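# Set lighting desk channel faders to taped levels

## Task

Move every channel fader on the lighting desk to the level marked on the tape strip above that fader, while leaving the master fader at the level it had at the start; each fader must stay at its level on its own after the robot lets go, not only while a gripper holds it.

## Robot and tools

Robot: two arms, left_arm and right_arm, each ending in a two-finger gripper. Everything is in one scene frame: origin on the table top midway between the arms, +x out over the table, +z up, and left_arm sits on the +y side. The names left and right refer to the arms only, not to sides of any picture. The gripper's fingers point along its own +z axis and spread apart along its own y axis. The reported end_effector_position is the spot between the finger pads when closed, roughly 2 cm short of the fingertips; closing pushes the tips about 10 mm further along +z. Reported hand positions can be somewhat off, more so when an arm reaches far.

Command row: every moving call uses a row of 16 plain numbers covering both arms, even if only one moves: left_arm x, y, z, qw, qx, qy, qz, opening, then right_arm x, y, z, qw, qx, qy, qz, opening. x, y, z are an absolute target position in metres in the scene frame; qw, qx, qy, qz are an absolute target orientation quaternion, w first, also in the scene frame. Opening runs from -1 (closed) to +1 (fully open, 0.084 m). A target more than 0.6 m from an arm's last reported position along any gripper axis is rejected and nothing is sent. To hold an arm still, resend its last reported position plus the quaternion you intend it to keep (not the drifted reported one) and its desired opening in every call.

Tools:
- execute_actions with {"actions": []} only reports the current state. With {"actions": [{"rows": [[16 numbers], ...], "steps": n}]} it runs up to 15 control steps of 1/30 s; each row is one step, and the final row repeats if rows are fewer than steps (default 15). With {"actions": [{"steps": n}]} and no rows it waits up to 300 steps counted from the previous result, including your reply time. Optional "pictures": true/false. At most one action per call.
- move: "target" is one 16-number row as above; "speed" is the top path speed in m/s, 0.002 to 0.5 (default 0.25), with turning capped at twice that in rad/s. Both grippers travel straight lines that finish together, lasting 0.5 to 10 s; longer paths are cut off at 10 s. Openings are applied at the start. Paths ignore obstacles and the other arm, and grippers may lag, drift, or overshoot speed, especially with a nearly straight arm. Faster contact and targets set deeper past the contact press harder.
- wait: "seconds" 0 to 10; nothing new is sent.
- zoom_image: "camera" one of cam_head_left, cam_head_right, cam_high, cam_low, cam_left_wrist, cam_right_wrist; "region" [x0, y0, x1, y1] in pixels from the top-left, up to 504 by 504 (all images are 504x504). Useful for reading tape labels and fader positions.
- finished_scene: "scene" number; ends the scene irreversibly and grades it.

Controller behaviour: each step the commanded pose is clipped to within 70 mm and 16 degrees of the measured pose, then damped inverse kinematics drives the joints, favouring position over orientation. A far target may need several calls; after an action an arm only continues to its last clipped pose, so read the result and send the remainder. Joints move at up to 3.14 rad/s. Elbows stop just short of straight.

Results: the state line lists each arm's position, quaternion and velocities. grip_measured is the measured finger opening on the command scale; to squeeze something, command an opening well below it. A "pose unreachable" line means the clearance check altered or blocked that arm's command; HELD marks steps where your row was not fully sent. "Hand target" shows where the controller is currently steering each gripper. A move adds a "move:" line with its ending (done, off_target, moving, held, fault) and limits: paced means the pose was clipped, held means some steps were blocked (after which the arm may jump faster than the set speed). Distances to target are also given. Joint torque readings carry per-arm offsets and noise.

Joint ranges (rad): waist and roll joints ±6.283, shoulder -2.059 to 2.094, elbow -0.192 to 3.927, wrist pitch -1.693 to 3.142. Load limits (N m): waist and shoulder 45.5, upper arm roll, elbow and forearm roll 27.3, wrist pitch and wrist roll 18.2. Exceeding one triggers a TORQUE FAULT: the arm backs off, freezes 10 s and drops the rest of the call. Holding loads heats motors; MOTOR HOT warns from 65 °C and at 80 °C the arm is braked (OVER-TEMPERATURE FAULT).

Avoid: knocking anything off the table, letting the arms collide or push on each other, hard or fast pushes into the desk, disturbing the master fader, and leaving a fader held by the gripper at the end. Approach faders slowly, nudge them by small offsets, release, then check with zoom_image before finishing.

Each tool is called after ">>>" as name([rows], argument=value, ...), one row to a line, values as JSON.

## Session

>>> execute_actions(actions=[])

Scene clock: 0.00 s of 6000.00 s.
left_arm: end_effector_position=(+0.0891, +0.5444, +0.1541) grip_measured=+1.00 end_effector_quat_wxyz=(+0.068, +0.937, +0.290, -0.185) end_effector_velocity=(+0.001, -0.000, -0.000) end_effector_angular_velocity=(+0.001, -0.002, -0.001) | right_arm: end_effector_position=(+0.2805, -0.1278, +0.2784) grip_measured=+1.00 end_effector_quat_wxyz=(+0.064, +0.891, -0.422, +0.154) end_effector_velocity=(-0.000, -0.000, -0.001) end_effector_angular_velocity=(-0.001, +0.003, -0.001)
Joint positions: left_arm=[ 1.203 -0.125 -0.023  0.782  0.136  1.285  0.34   0.084] | right_arm=[ 0.592 -0.224  0.36   1.017 -0.265  1.285  1.84   0.084]
Joint velocities: left_arm=[ 0.     0.    -0.001  0.    -0.001 -0.002  0.     0.   ] | right_arm=[-0.     0.001 -0.    -0.001  0.001  0.001  0.     0.   ]
Joint torques (N m, as the arm reports them, + toward a larger angle): no reading
Hand target (left_arm): +0.089, +0.544, +0.154; +0.068, +0.937, +0.290, -0.185
Hand target (right_arm): +0.281, -0.128, +0.278; +0.064, +0.891, -0.422, +0.154

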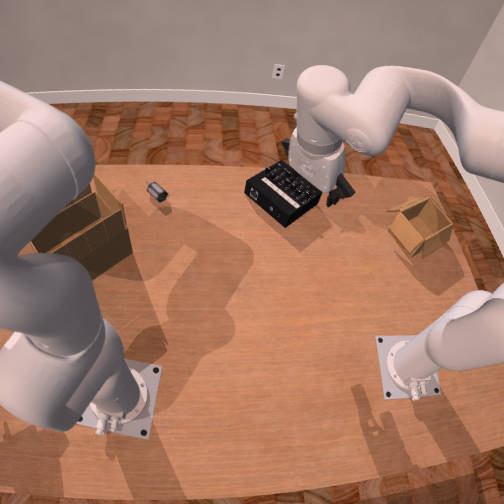

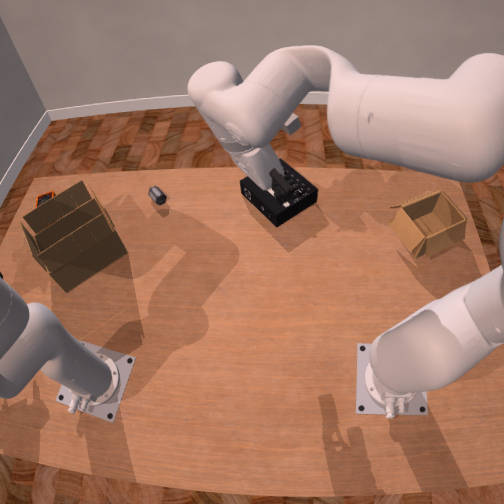

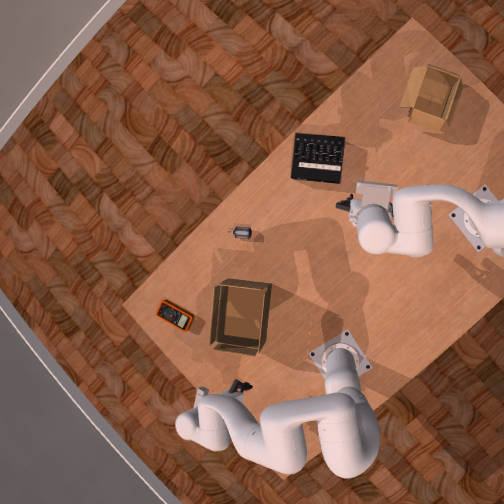

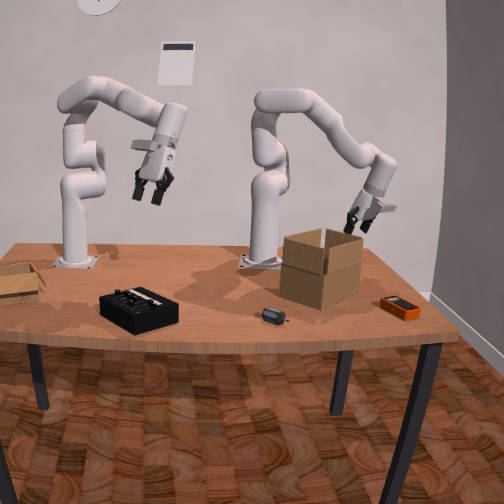

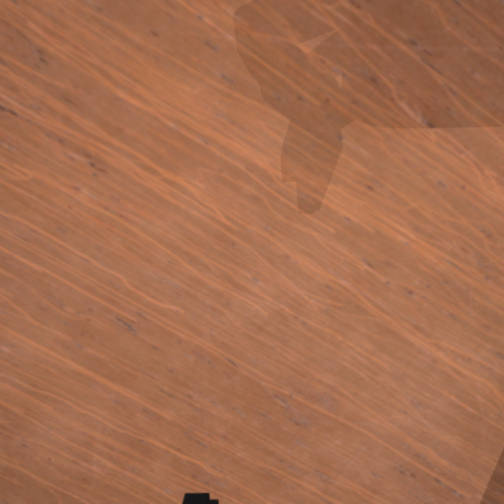

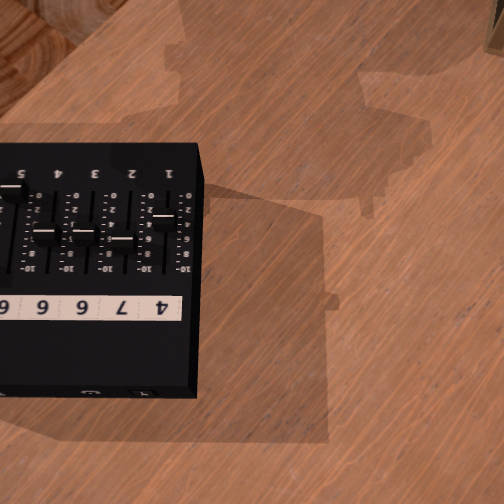

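>>> move(target=[0.0891,0.5444,0.1541,0.068,0.937,0.29,-0.185,1,0.43,-0.03,0.2,0,0.904,-0.428,0,-1])

Scene clock: 4.50 s of 6000.00 s.
left_arm: end_effector_position=(+0.0891, +0.5444, +0.1541) grip_measured=+1.00 end_effector_quat_wxyz=(+0.068, +0.937, +0.290, -0.185) end_effector_velocity=(+0.000, -0.000, -0.000) end_effector_angular_velocity=(-0.000, -0.000, +0.000) | right_arm: end_effector_position=(+0.4303, -0.0304, +0.2006) grip_measured=-1.00 end_effector_quat_wxyz=(-0.001, +0.904, -0.428, +0.000) end_effector_velocity=(+0.002, -0.003, -0.004) end_effector_angular_velocity=(-0.007, +0.009, -0.005)
Joint positions: left_arm=[ 1.204 -0.126 -0.023  0.781  0.136  1.284  0.34   0.084] | right_arm=[ 0.521  0.413  0.288  1.563 -0.124  1.167  1.649  0.   ]
Joint velocities: left_arm=[-0.     0.    -0.001 -0.    -0.001 -0.    -0.001 -0.   ] | right_arm=[-0.002  0.013 -0.003  0.008 -0.001  0.007 -0.001  0.   ]
Joint torques (N m, as the arm reports them, + toward a larger angle): left_arm=[ -0.27 -16.08  -0.38  16.26   1.06  -1.13   0.46] | right_arm=[  1.3  -29.57   2.93  14.45  -0.34  -0.93  -0.39]
Hand target (left_arm): +0.089, +0.544, +0.154; +0.068, +0.937, +0.290, -0.185
Hand target (right_arm): +0.431, -0.031, +0.200; -0.001, +0.904, -0.428, +0.000
Off the commanded pose (left_arm): 0.000 m, 0 deg.
Off the commanded pose (right_arm): 0.001 m, 0 deg.
After step 90, 0.13 s passed at rest.
move: done

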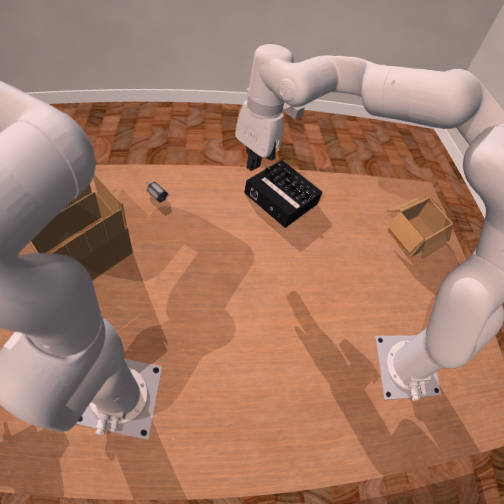

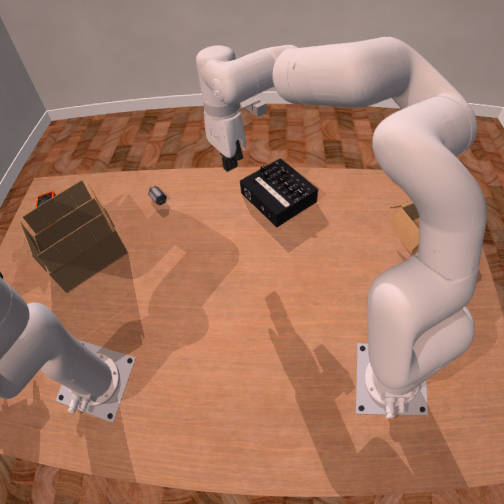

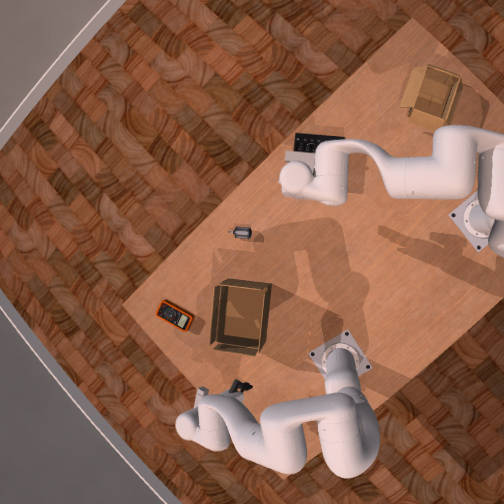

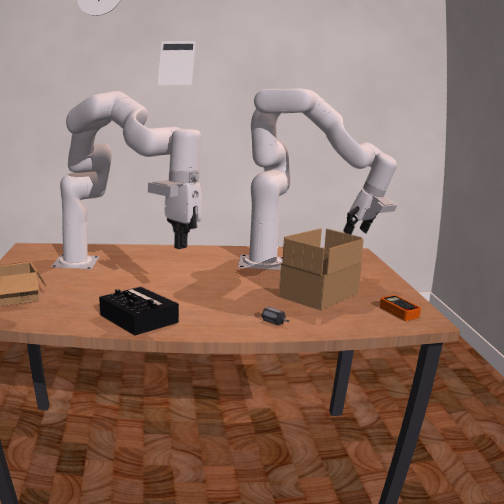

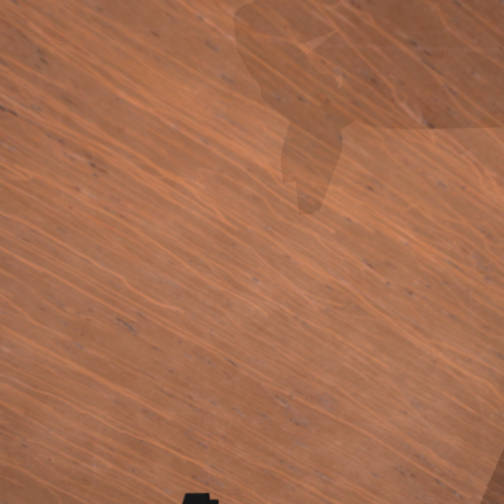

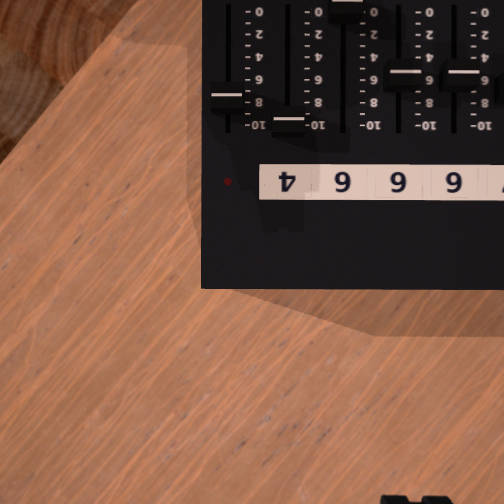

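>>> move(target=[0.0891,0.5444,0.1541,0.068,0.937,0.29,-0.185,1,0.428,-0.122,0.2,0,0.904,-0.428,0,-1])

>>> move(target=[0.0891,0.5444,0.1541,0.068,0.937,0.29,-0.185,1,0.428,-0.122,0.13,0,0.904,-0.428,0,-1])

Scene clock: 8.80 s of 6000.00 s.
left_arm: end_effector_position=(+0.0891, +0.5444, +0.1541) grip_measured=+1.00 end_effector_quat_wxyz=(+0.068, +0.937, +0.290, -0.185) end_effector_velocity=(-0.000, -0.000, +0.000) end_effector_angular_velocity=(-0.001, +0.001, -0.001) | right_arm: end_effector_position=(+0.4275, -0.1211, +0.1998) grip_measured=-1.00 end_effector_quat_wxyz=(+0.000, +0.904, -0.427, +0.000) end_effector_velocity=(+0.002, -0.007, -0.002) end_effector_angular_velocity=(-0.000, +0.001, -0.008)
Joint positions: left_arm=[ 1.204 -0.126 -0.023  0.781  0.136  1.284  0.34   0.084] | right_arm=[ 0.397  0.221  0.251  1.301 -0.062  1.089  1.483  0.   ]
Joint velocities: left_arm=[ 0.001 -0.    -0.001  0.     0.     0.001  0.001 -0.   ] | right_arm=[-0.008 -0.004 -0.006 -0.01   0.002 -0.006 -0.007  0.   ]
Joint torques (N m, as the arm reports them, + toward a larger angle): left_arm=[ -0.17 -15.9   -0.49  16.44   1.02  -1.     0.31] | right_arm=[  0.98 -24.94   1.93  14.38  -0.31  -0.96  -0.36]
Hand target (left_arm): +0.089, +0.544, +0.154; +0.068, +0.937, +0.290, -0.185
Hand target (right_arm): +0.428, -0.122, +0.200; +0.000, +0.904, -0.428, +0.000
Off the commanded pose (left_arm): 0.000 m, 0 deg.
Off the commanded pose (right_arm): 0.001 m, 0 deg.
After step 90, 0.43 s passed at rest.
move: done

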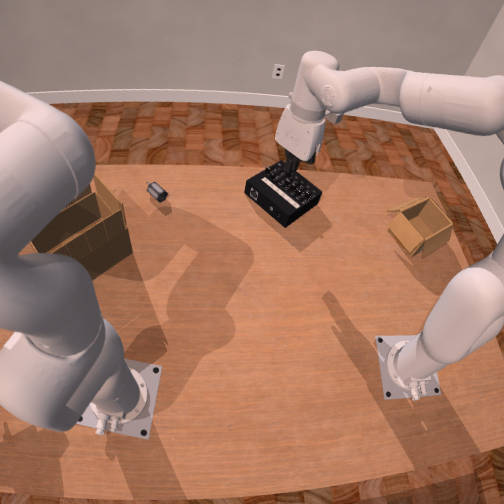

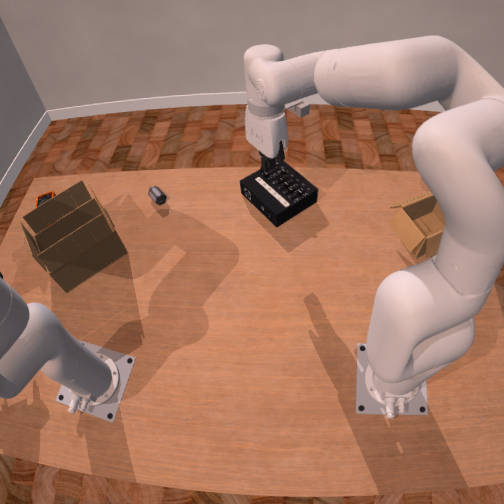

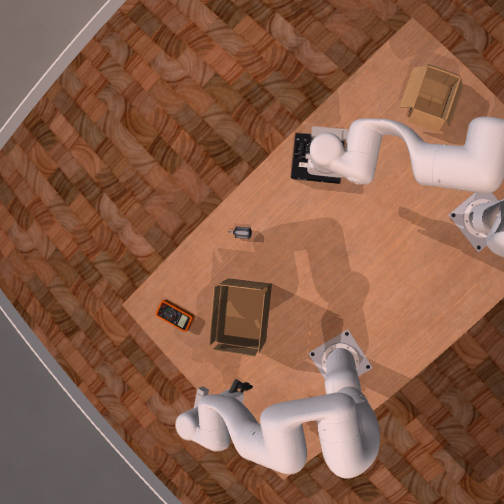

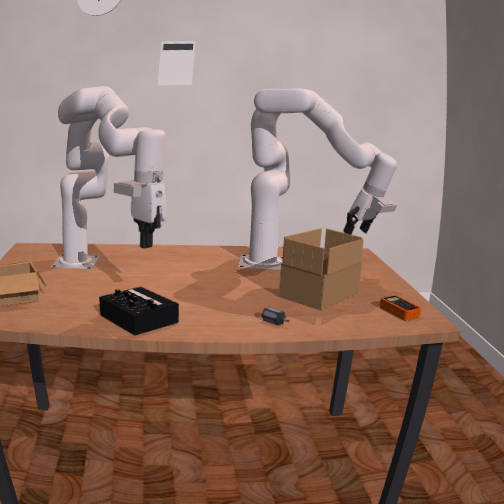

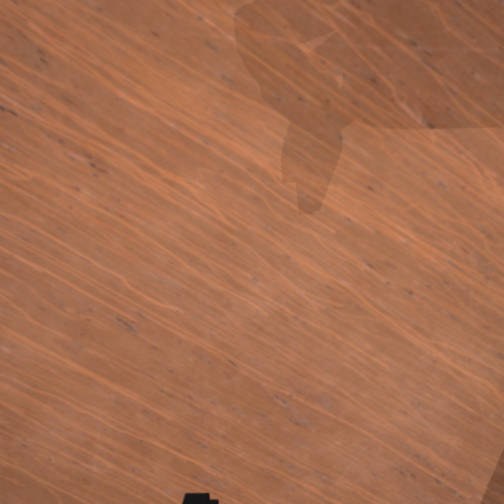

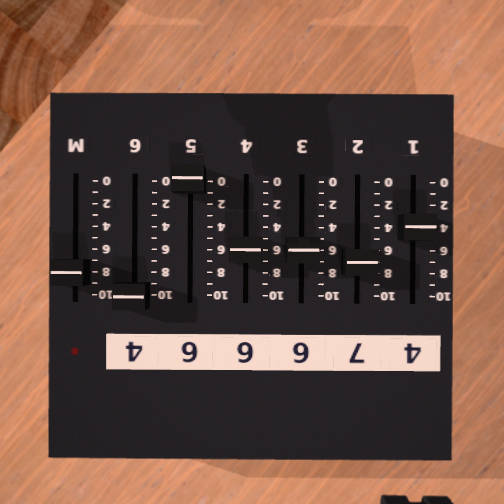

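Scene clock: 9.67 s of 6000.00 s.
left_arm: end_effector_position=(+0.0891, +0.5444, +0.1541) grip_measured=+1.00 end_effector_quat_wxyz=(+0.068, +0.937, +0.290, -0.185) end_effector_velocity=(-0.001, -0.001, -0.001) end_effector_angular_velocity=(-0.002, +0.001, +0.001) | right_arm: end_effector_position=(+0.4285, -0.1216, +0.1306) grip_measured=-1.00 end_effector_quat_wxyz=(-0.001, +0.904, -0.428, +0.000) end_effector_velocity=(-0.001, -0.001, -0.005) end_effector_angular_velocity=(-0.004, +0.006, -0.001)
Joint positions: left_arm=[ 1.204 -0.126 -0.023  0.781  0.136  1.284  0.34   0.084] | right_arm=[ 0.401  0.303  0.242  1.203 -0.09   0.908  1.501  0.   ]
Joint velocities: left_arm=[-0.001 -0.     0.002 -0.002  0.     0.     0.     0.   ] | right_arm=[ 0.     0.006 -0.001 -0.004 -0.001 -0.003  0.001  0.   ]
Joint torques (N m, as the arm reports them, + toward a larger angle): left_arm=[ -0.29 -15.79  -0.25  15.99   0.87  -0.96   0.43] | right_arm=[  1.29 -25.89   2.1   13.6   -0.31  -0.91  -0.4 ]
Hand target (left_arm): +0.089, +0.544, +0.154; +0.068, +0.937, +0.290, -0.185
Hand target (right_arm): +0.428, -0.122, +0.130; -0.000, +0.904, -0.428, -0.000
Off the commanded pose (left_arm): 0.000 m, 0 deg.
Off the commanded pose (right_arm): 0.001 m, 0 deg.
move: done

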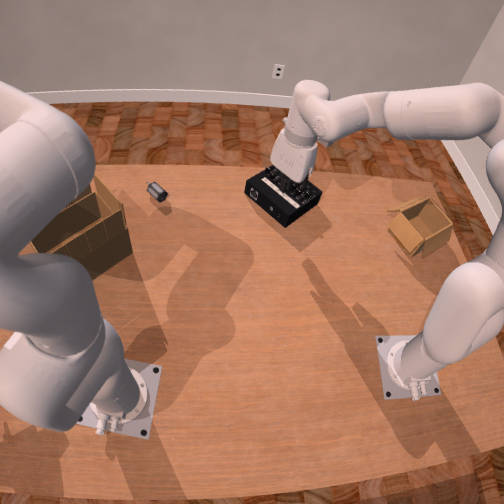

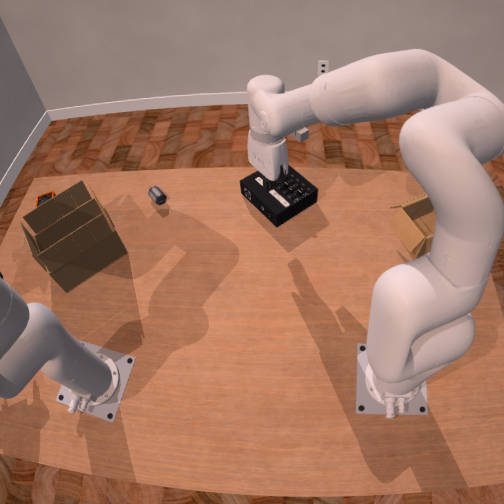

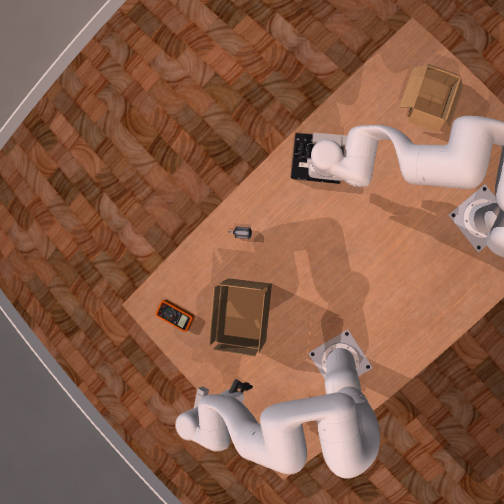

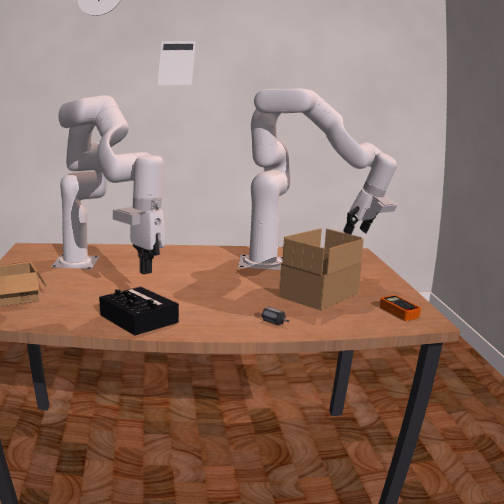

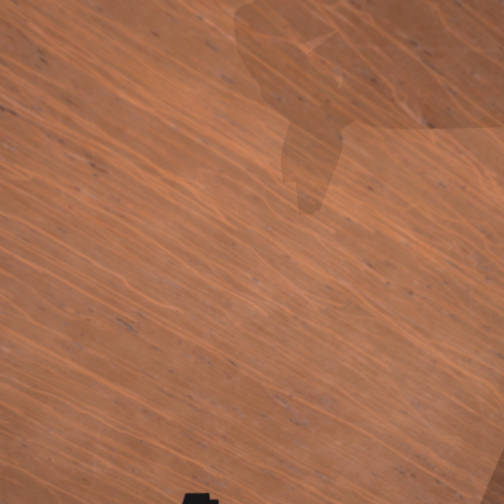

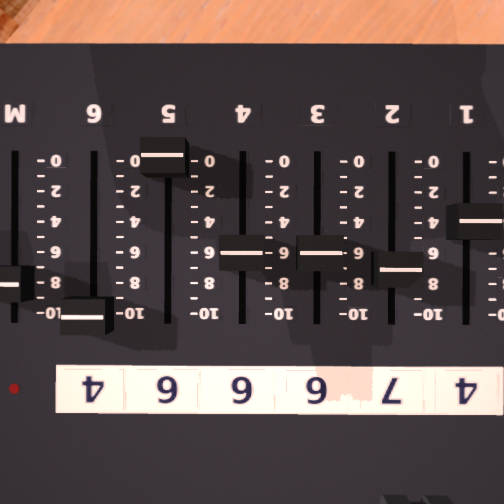

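>>> zoom_image(camera="cam_right_wrist", region=[40,90,380,430])

Region (40, 90, 380, 430) of cam_right_wrist's 504x504 image, scaled by 1.482, with more detail than that image has.

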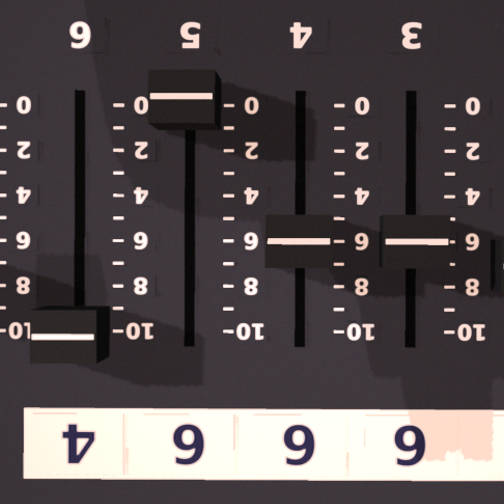

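>>> move(target=[0.0891,0.5444,0.1541,0.068,0.937,0.29,-0.185,1,0.5053,-0.0845,0.092,0,0.904,-0.428,0,-1], speed=0.1)

>>> zoom_image(camera="cam_low", region=[90,250,200,340])

Scene clock: 23.03 s of 6000.00 s.
left_arm: end_effector_position=(+0.0891, +0.5444, +0.1541) grip_measured=+1.00 end_effector_quat_wxyz=(+0.068, +0.937, +0.290, -0.185) end_effector_velocity=(+0.001, -0.000, +0.000) end_effector_angular_velocity=(+0.001, -0.001, -0.001) | right_arm: end_effector_position=(+0.5054, -0.0847, +0.0925) grip_measured=-1.00 end_effector_quat_wxyz=(-0.000, +0.904, -0.428, +0.000) end_effector_velocity=(+0.002, -0.001, -0.001) end_effector_angular_velocity=(-0.002, +0.001, -0.001)
Joint positions: left_arm=[ 1.204 -0.126 -0.023  0.781  0.136  1.284  0.34   0.084] | right_arm=[ 0.442  0.628  0.212  1.583 -0.15   0.971  1.514  0.   ]
Joint velocities: left_arm=[-0.    -0.    -0.002  0.001 -0.001  0.    -0.     0.   ] | right_arm=[ 0.     0.006 -0.002  0.007 -0.001  0.002 -0.001  0.   ]
Joint torques (N m, as the arm reports them, + toward a larger angle): left_arm=[ -0.41 -15.93  -0.34  16.24   0.89  -1.16   0.29] | right_arm=[  1.2  -33.18   2.91  13.77  -0.32  -0.92  -0.44]
Hand target (left_arm): +0.089, +0.544, +0.154; +0.068, +0.937, +0.290, -0.185
Hand target (right_arm): +0.505, -0.085, +0.092; -0.000, +0.904, -0.428, -0.000
Off the commanded pose (left_arm): 0.000 m, 0 deg.
Off the commanded pose (right_arm): 0.001 m, 0 deg.
After step 90, 8.97 s passed at rest.
move: done

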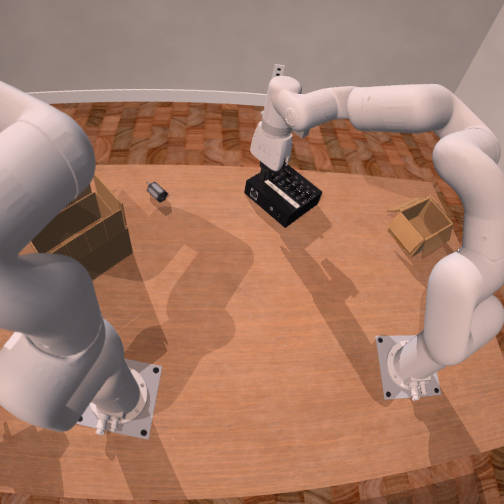

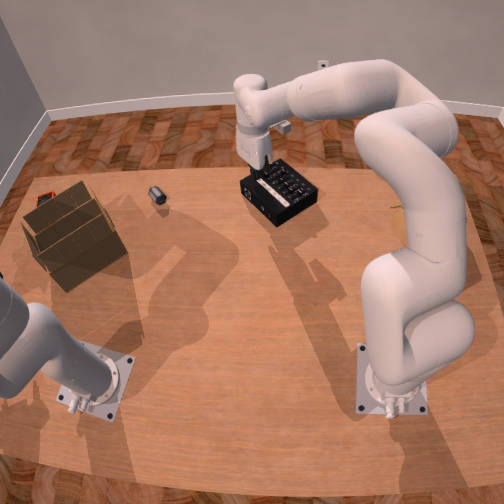

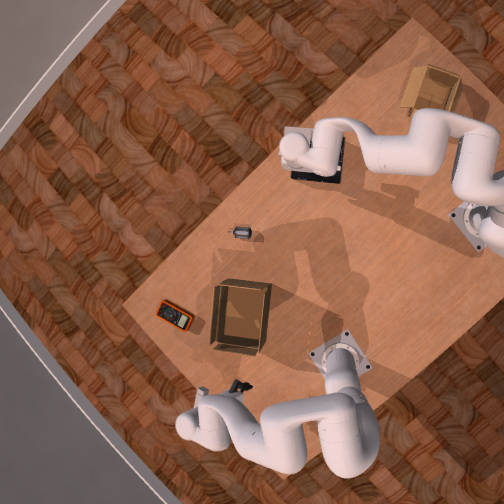

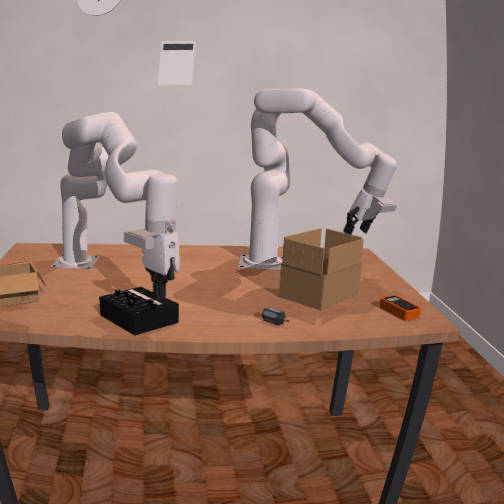

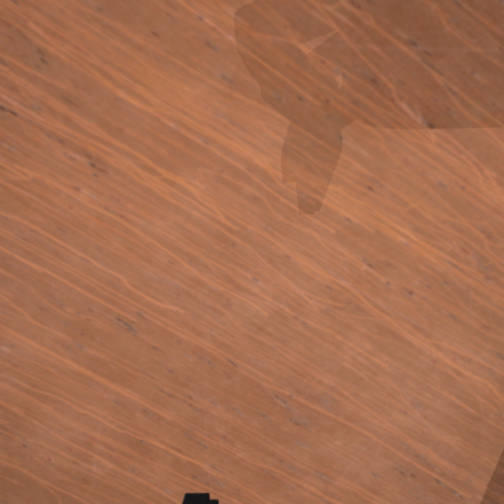

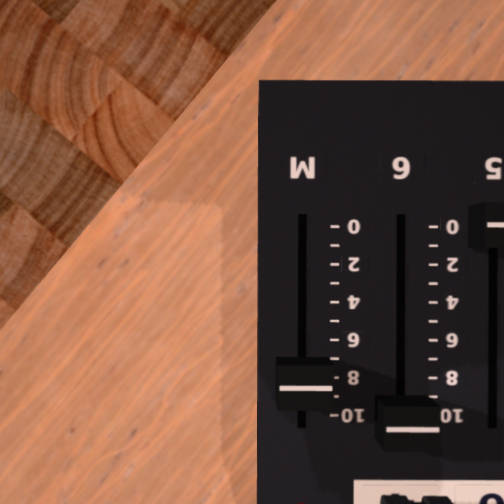

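Region (90, 250, 200, 340) of cam_low's 504x504 image, scaled by 4.582, with more detail than that image has; it fills the top 412 rows of this view, and the rest is white.

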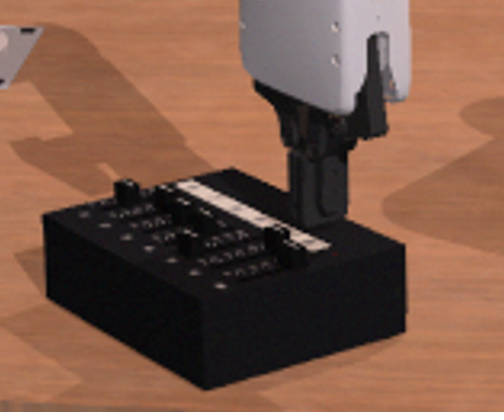

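>>> move(target=[0.0891,0.5444,0.1541,0.068,0.937,0.29,-0.185,1,0.504,-0.0855,0.079,0,0.904,-0.428,0,-1], speed=0.02)

>>> move(target=[0.0891,0.5444,0.1541,0.068,0.937,0.29,-0.185,1,0.523,-0.1087,0.079,0,0.904,-0.428,0,-1], speed=0.02)

>>> zoom_image(camera="cam_low", region=[90,250,200,340])

Scene clock: 27.00 s of 6000.00 s.
left_arm: end_effector_position=(+0.0891, +0.5444, +0.1541) grip_measured=+1.00 end_effector_quat_wxyz=(+0.068, +0.937, +0.290, -0.185) end_effector_velocity=(+0.000, +0.000, +0.000) end_effector_angular_velocity=(+0.001, +0.000, -0.001) | right_arm: end_effector_position=(+0.5043, -0.0853, +0.0796) grip_measured=-1.00 end_effector_quat_wxyz=(-0.000, +0.904, -0.428, +0.000) end_effector_velocity=(-0.001, -0.000, -0.002) end_effector_angular_velocity=(-0.001, +0.001, -0.000)
Joint positions: left_arm=[ 1.204 -0.126 -0.023  0.781  0.136  1.284  0.34   0.084] | right_arm=[ 0.443  0.642  0.209  1.566 -0.154  0.94   1.517  0.   ]
Joint velocities: left_arm=[ 0.    -0.    -0.001  0.001  0.     0.    -0.     0.   ] | right_arm=[-0.     0.001 -0.    -0.004 -0.001 -0.004  0.001  0.   ]
Joint torques (N m, as the arm reports them, + toward a larger angle): left_arm=[ -0.28 -15.96  -0.1   16.32   1.05  -1.04   0.29] | right_arm=[  1.25 -31.8    3.    13.1   -0.51  -0.95  -0.48]
Hand target (left_arm): +0.089, +0.544, +0.154; +0.068, +0.937, +0.290, -0.185
Hand target (right_arm): +0.504, -0.085, +0.079; -0.000, +0.904, -0.428, -0.000
Off the commanded pose (left_arm): 0.000 m, 0 deg.
Off the commanded pose (right_arm): 0.001 m, 0 deg.
After step 90, 0.07 s passed at rest.
move: done

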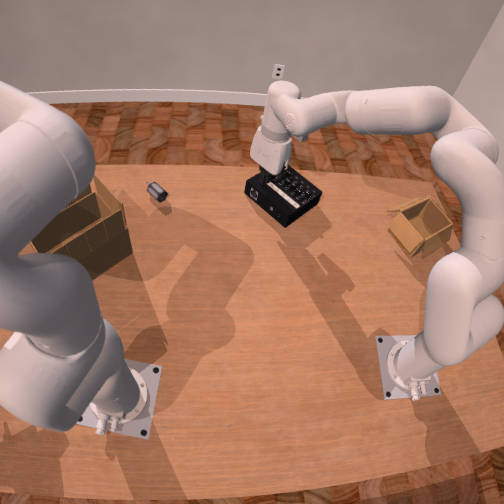

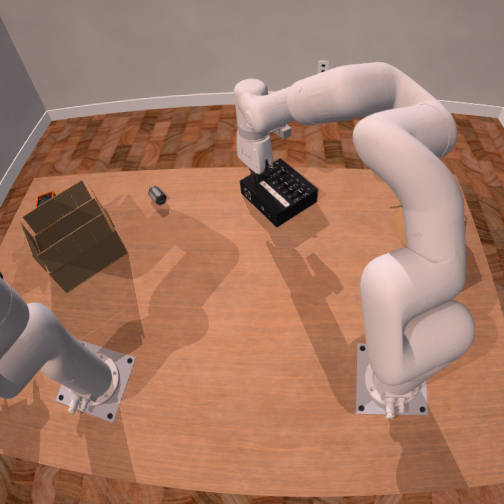

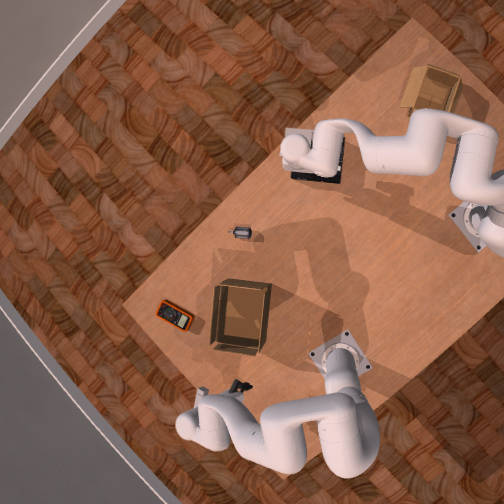

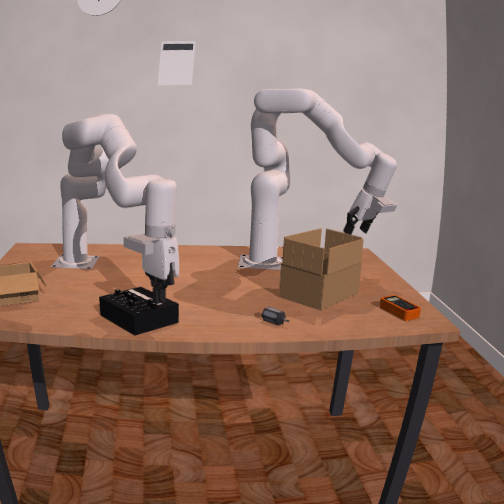

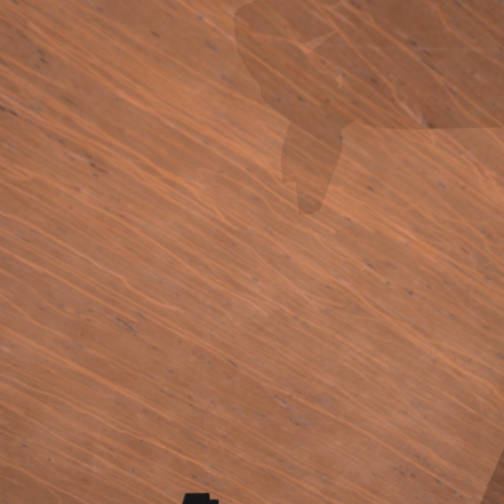

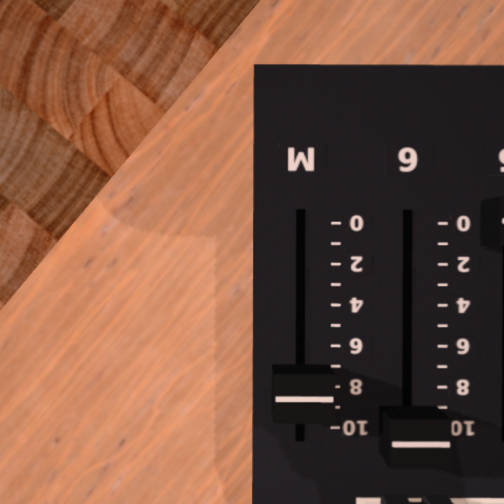

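Scene clock: 28.77 s of 6000.00 s.
left_arm: end_effector_position=(+0.0891, +0.5444, +0.1541) grip_measured=+1.00 end_effector_quat_wxyz=(+0.068, +0.937, +0.290, -0.185) end_effector_velocity=(-0.000, +0.000, -0.000) end_effector_angular_velocity=(+0.000, -0.001, +0.001) | right_arm: end_effector_position=(+0.5230, -0.1086, +0.0794) grip_measured=-1.00 end_effector_quat_wxyz=(-0.000, +0.904, -0.428, +0.000) end_effector_velocity=(-0.000, -0.000, -0.001) end_effector_angular_velocity=(+0.000, +0.002, +0.001)
Joint positions: left_arm=[ 1.204 -0.126 -0.023  0.781  0.136  1.284  0.34   0.084] | right_arm=[ 0.404  0.658  0.201  1.594 -0.151  0.95   1.466  0.   ]
Joint velocities: left_arm=[ 0.     0.     0.001 -0.001 -0.001 -0.002  0.    -0.   ] | right_arm=[-0.001  0.001  0.001  0.001  0.001  0.001 -0.002  0.   ]
Joint torques (N m, as the arm reports them, + toward a larger angle): left_arm=[ -0.39 -15.89  -0.28  16.17   1.16  -1.09   0.29] | right_arm=[  0.61 -29.31   1.15  11.78  -0.87  -0.63  -0.42]
Hand target (left_arm): +0.089, +0.544, +0.154; +0.068, +0.937, +0.290, -0.185
Hand target (right_arm): +0.523, -0.109, +0.079; +0.000, +0.904, -0.428, +0.000
Off the commanded pose (left_arm): 0.000 m, 0 deg.
Off the commanded pose (right_arm): 0.000 m, 0 deg.
move: done

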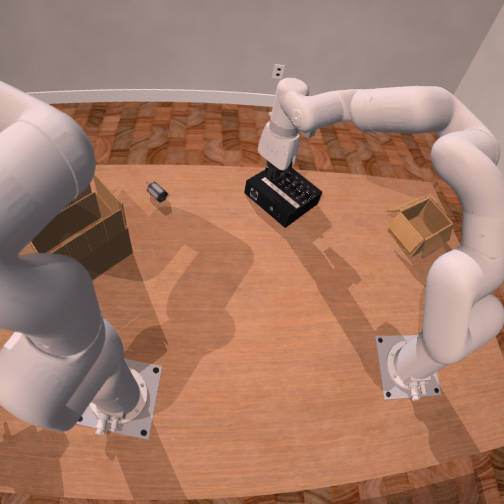

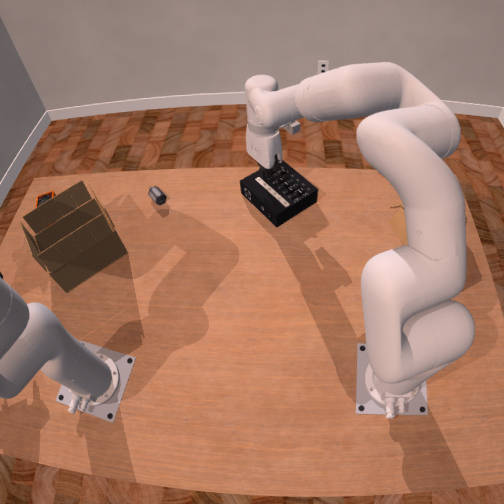

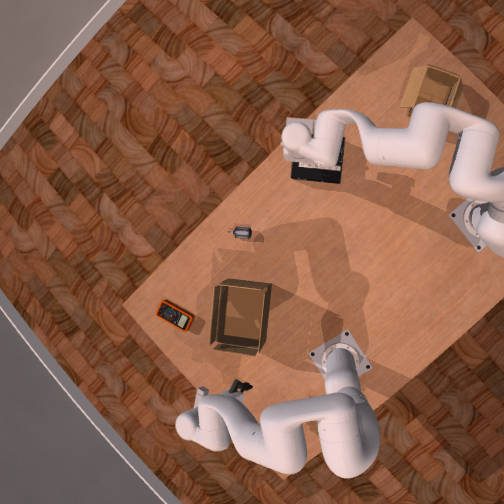

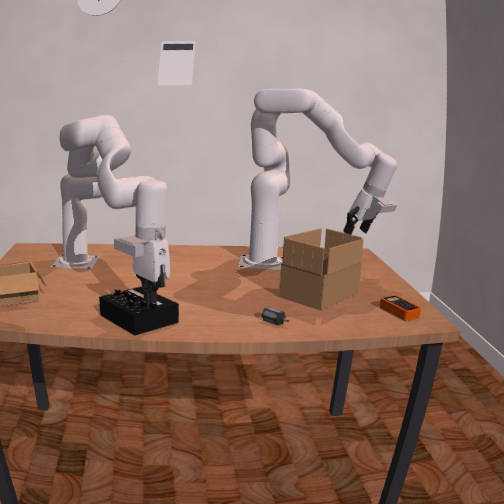

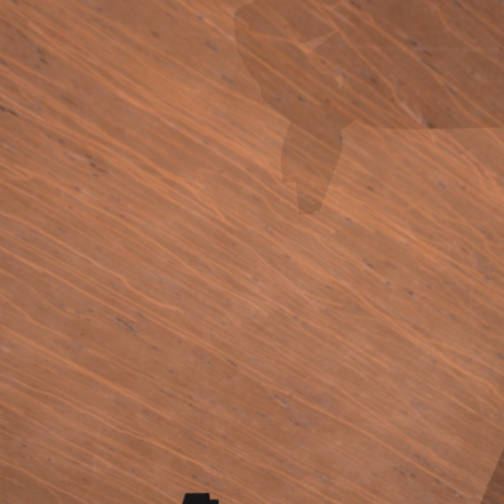

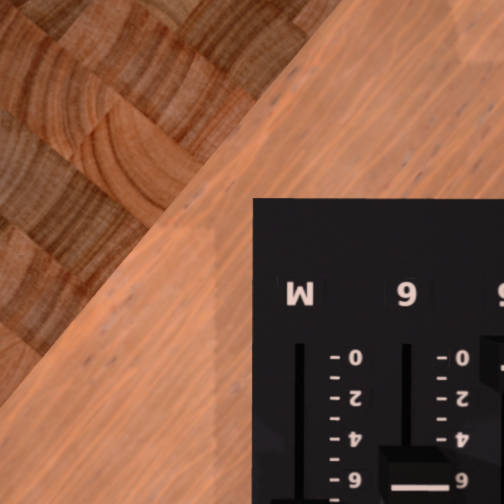

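Region (90, 250, 200, 340) of cam_low's 504x504 image, scaled by 4.582, with more detail than that image has; it fills the top 412 rows of this view, and the rest is white.

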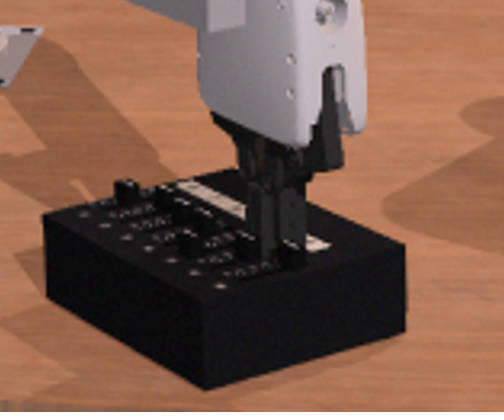

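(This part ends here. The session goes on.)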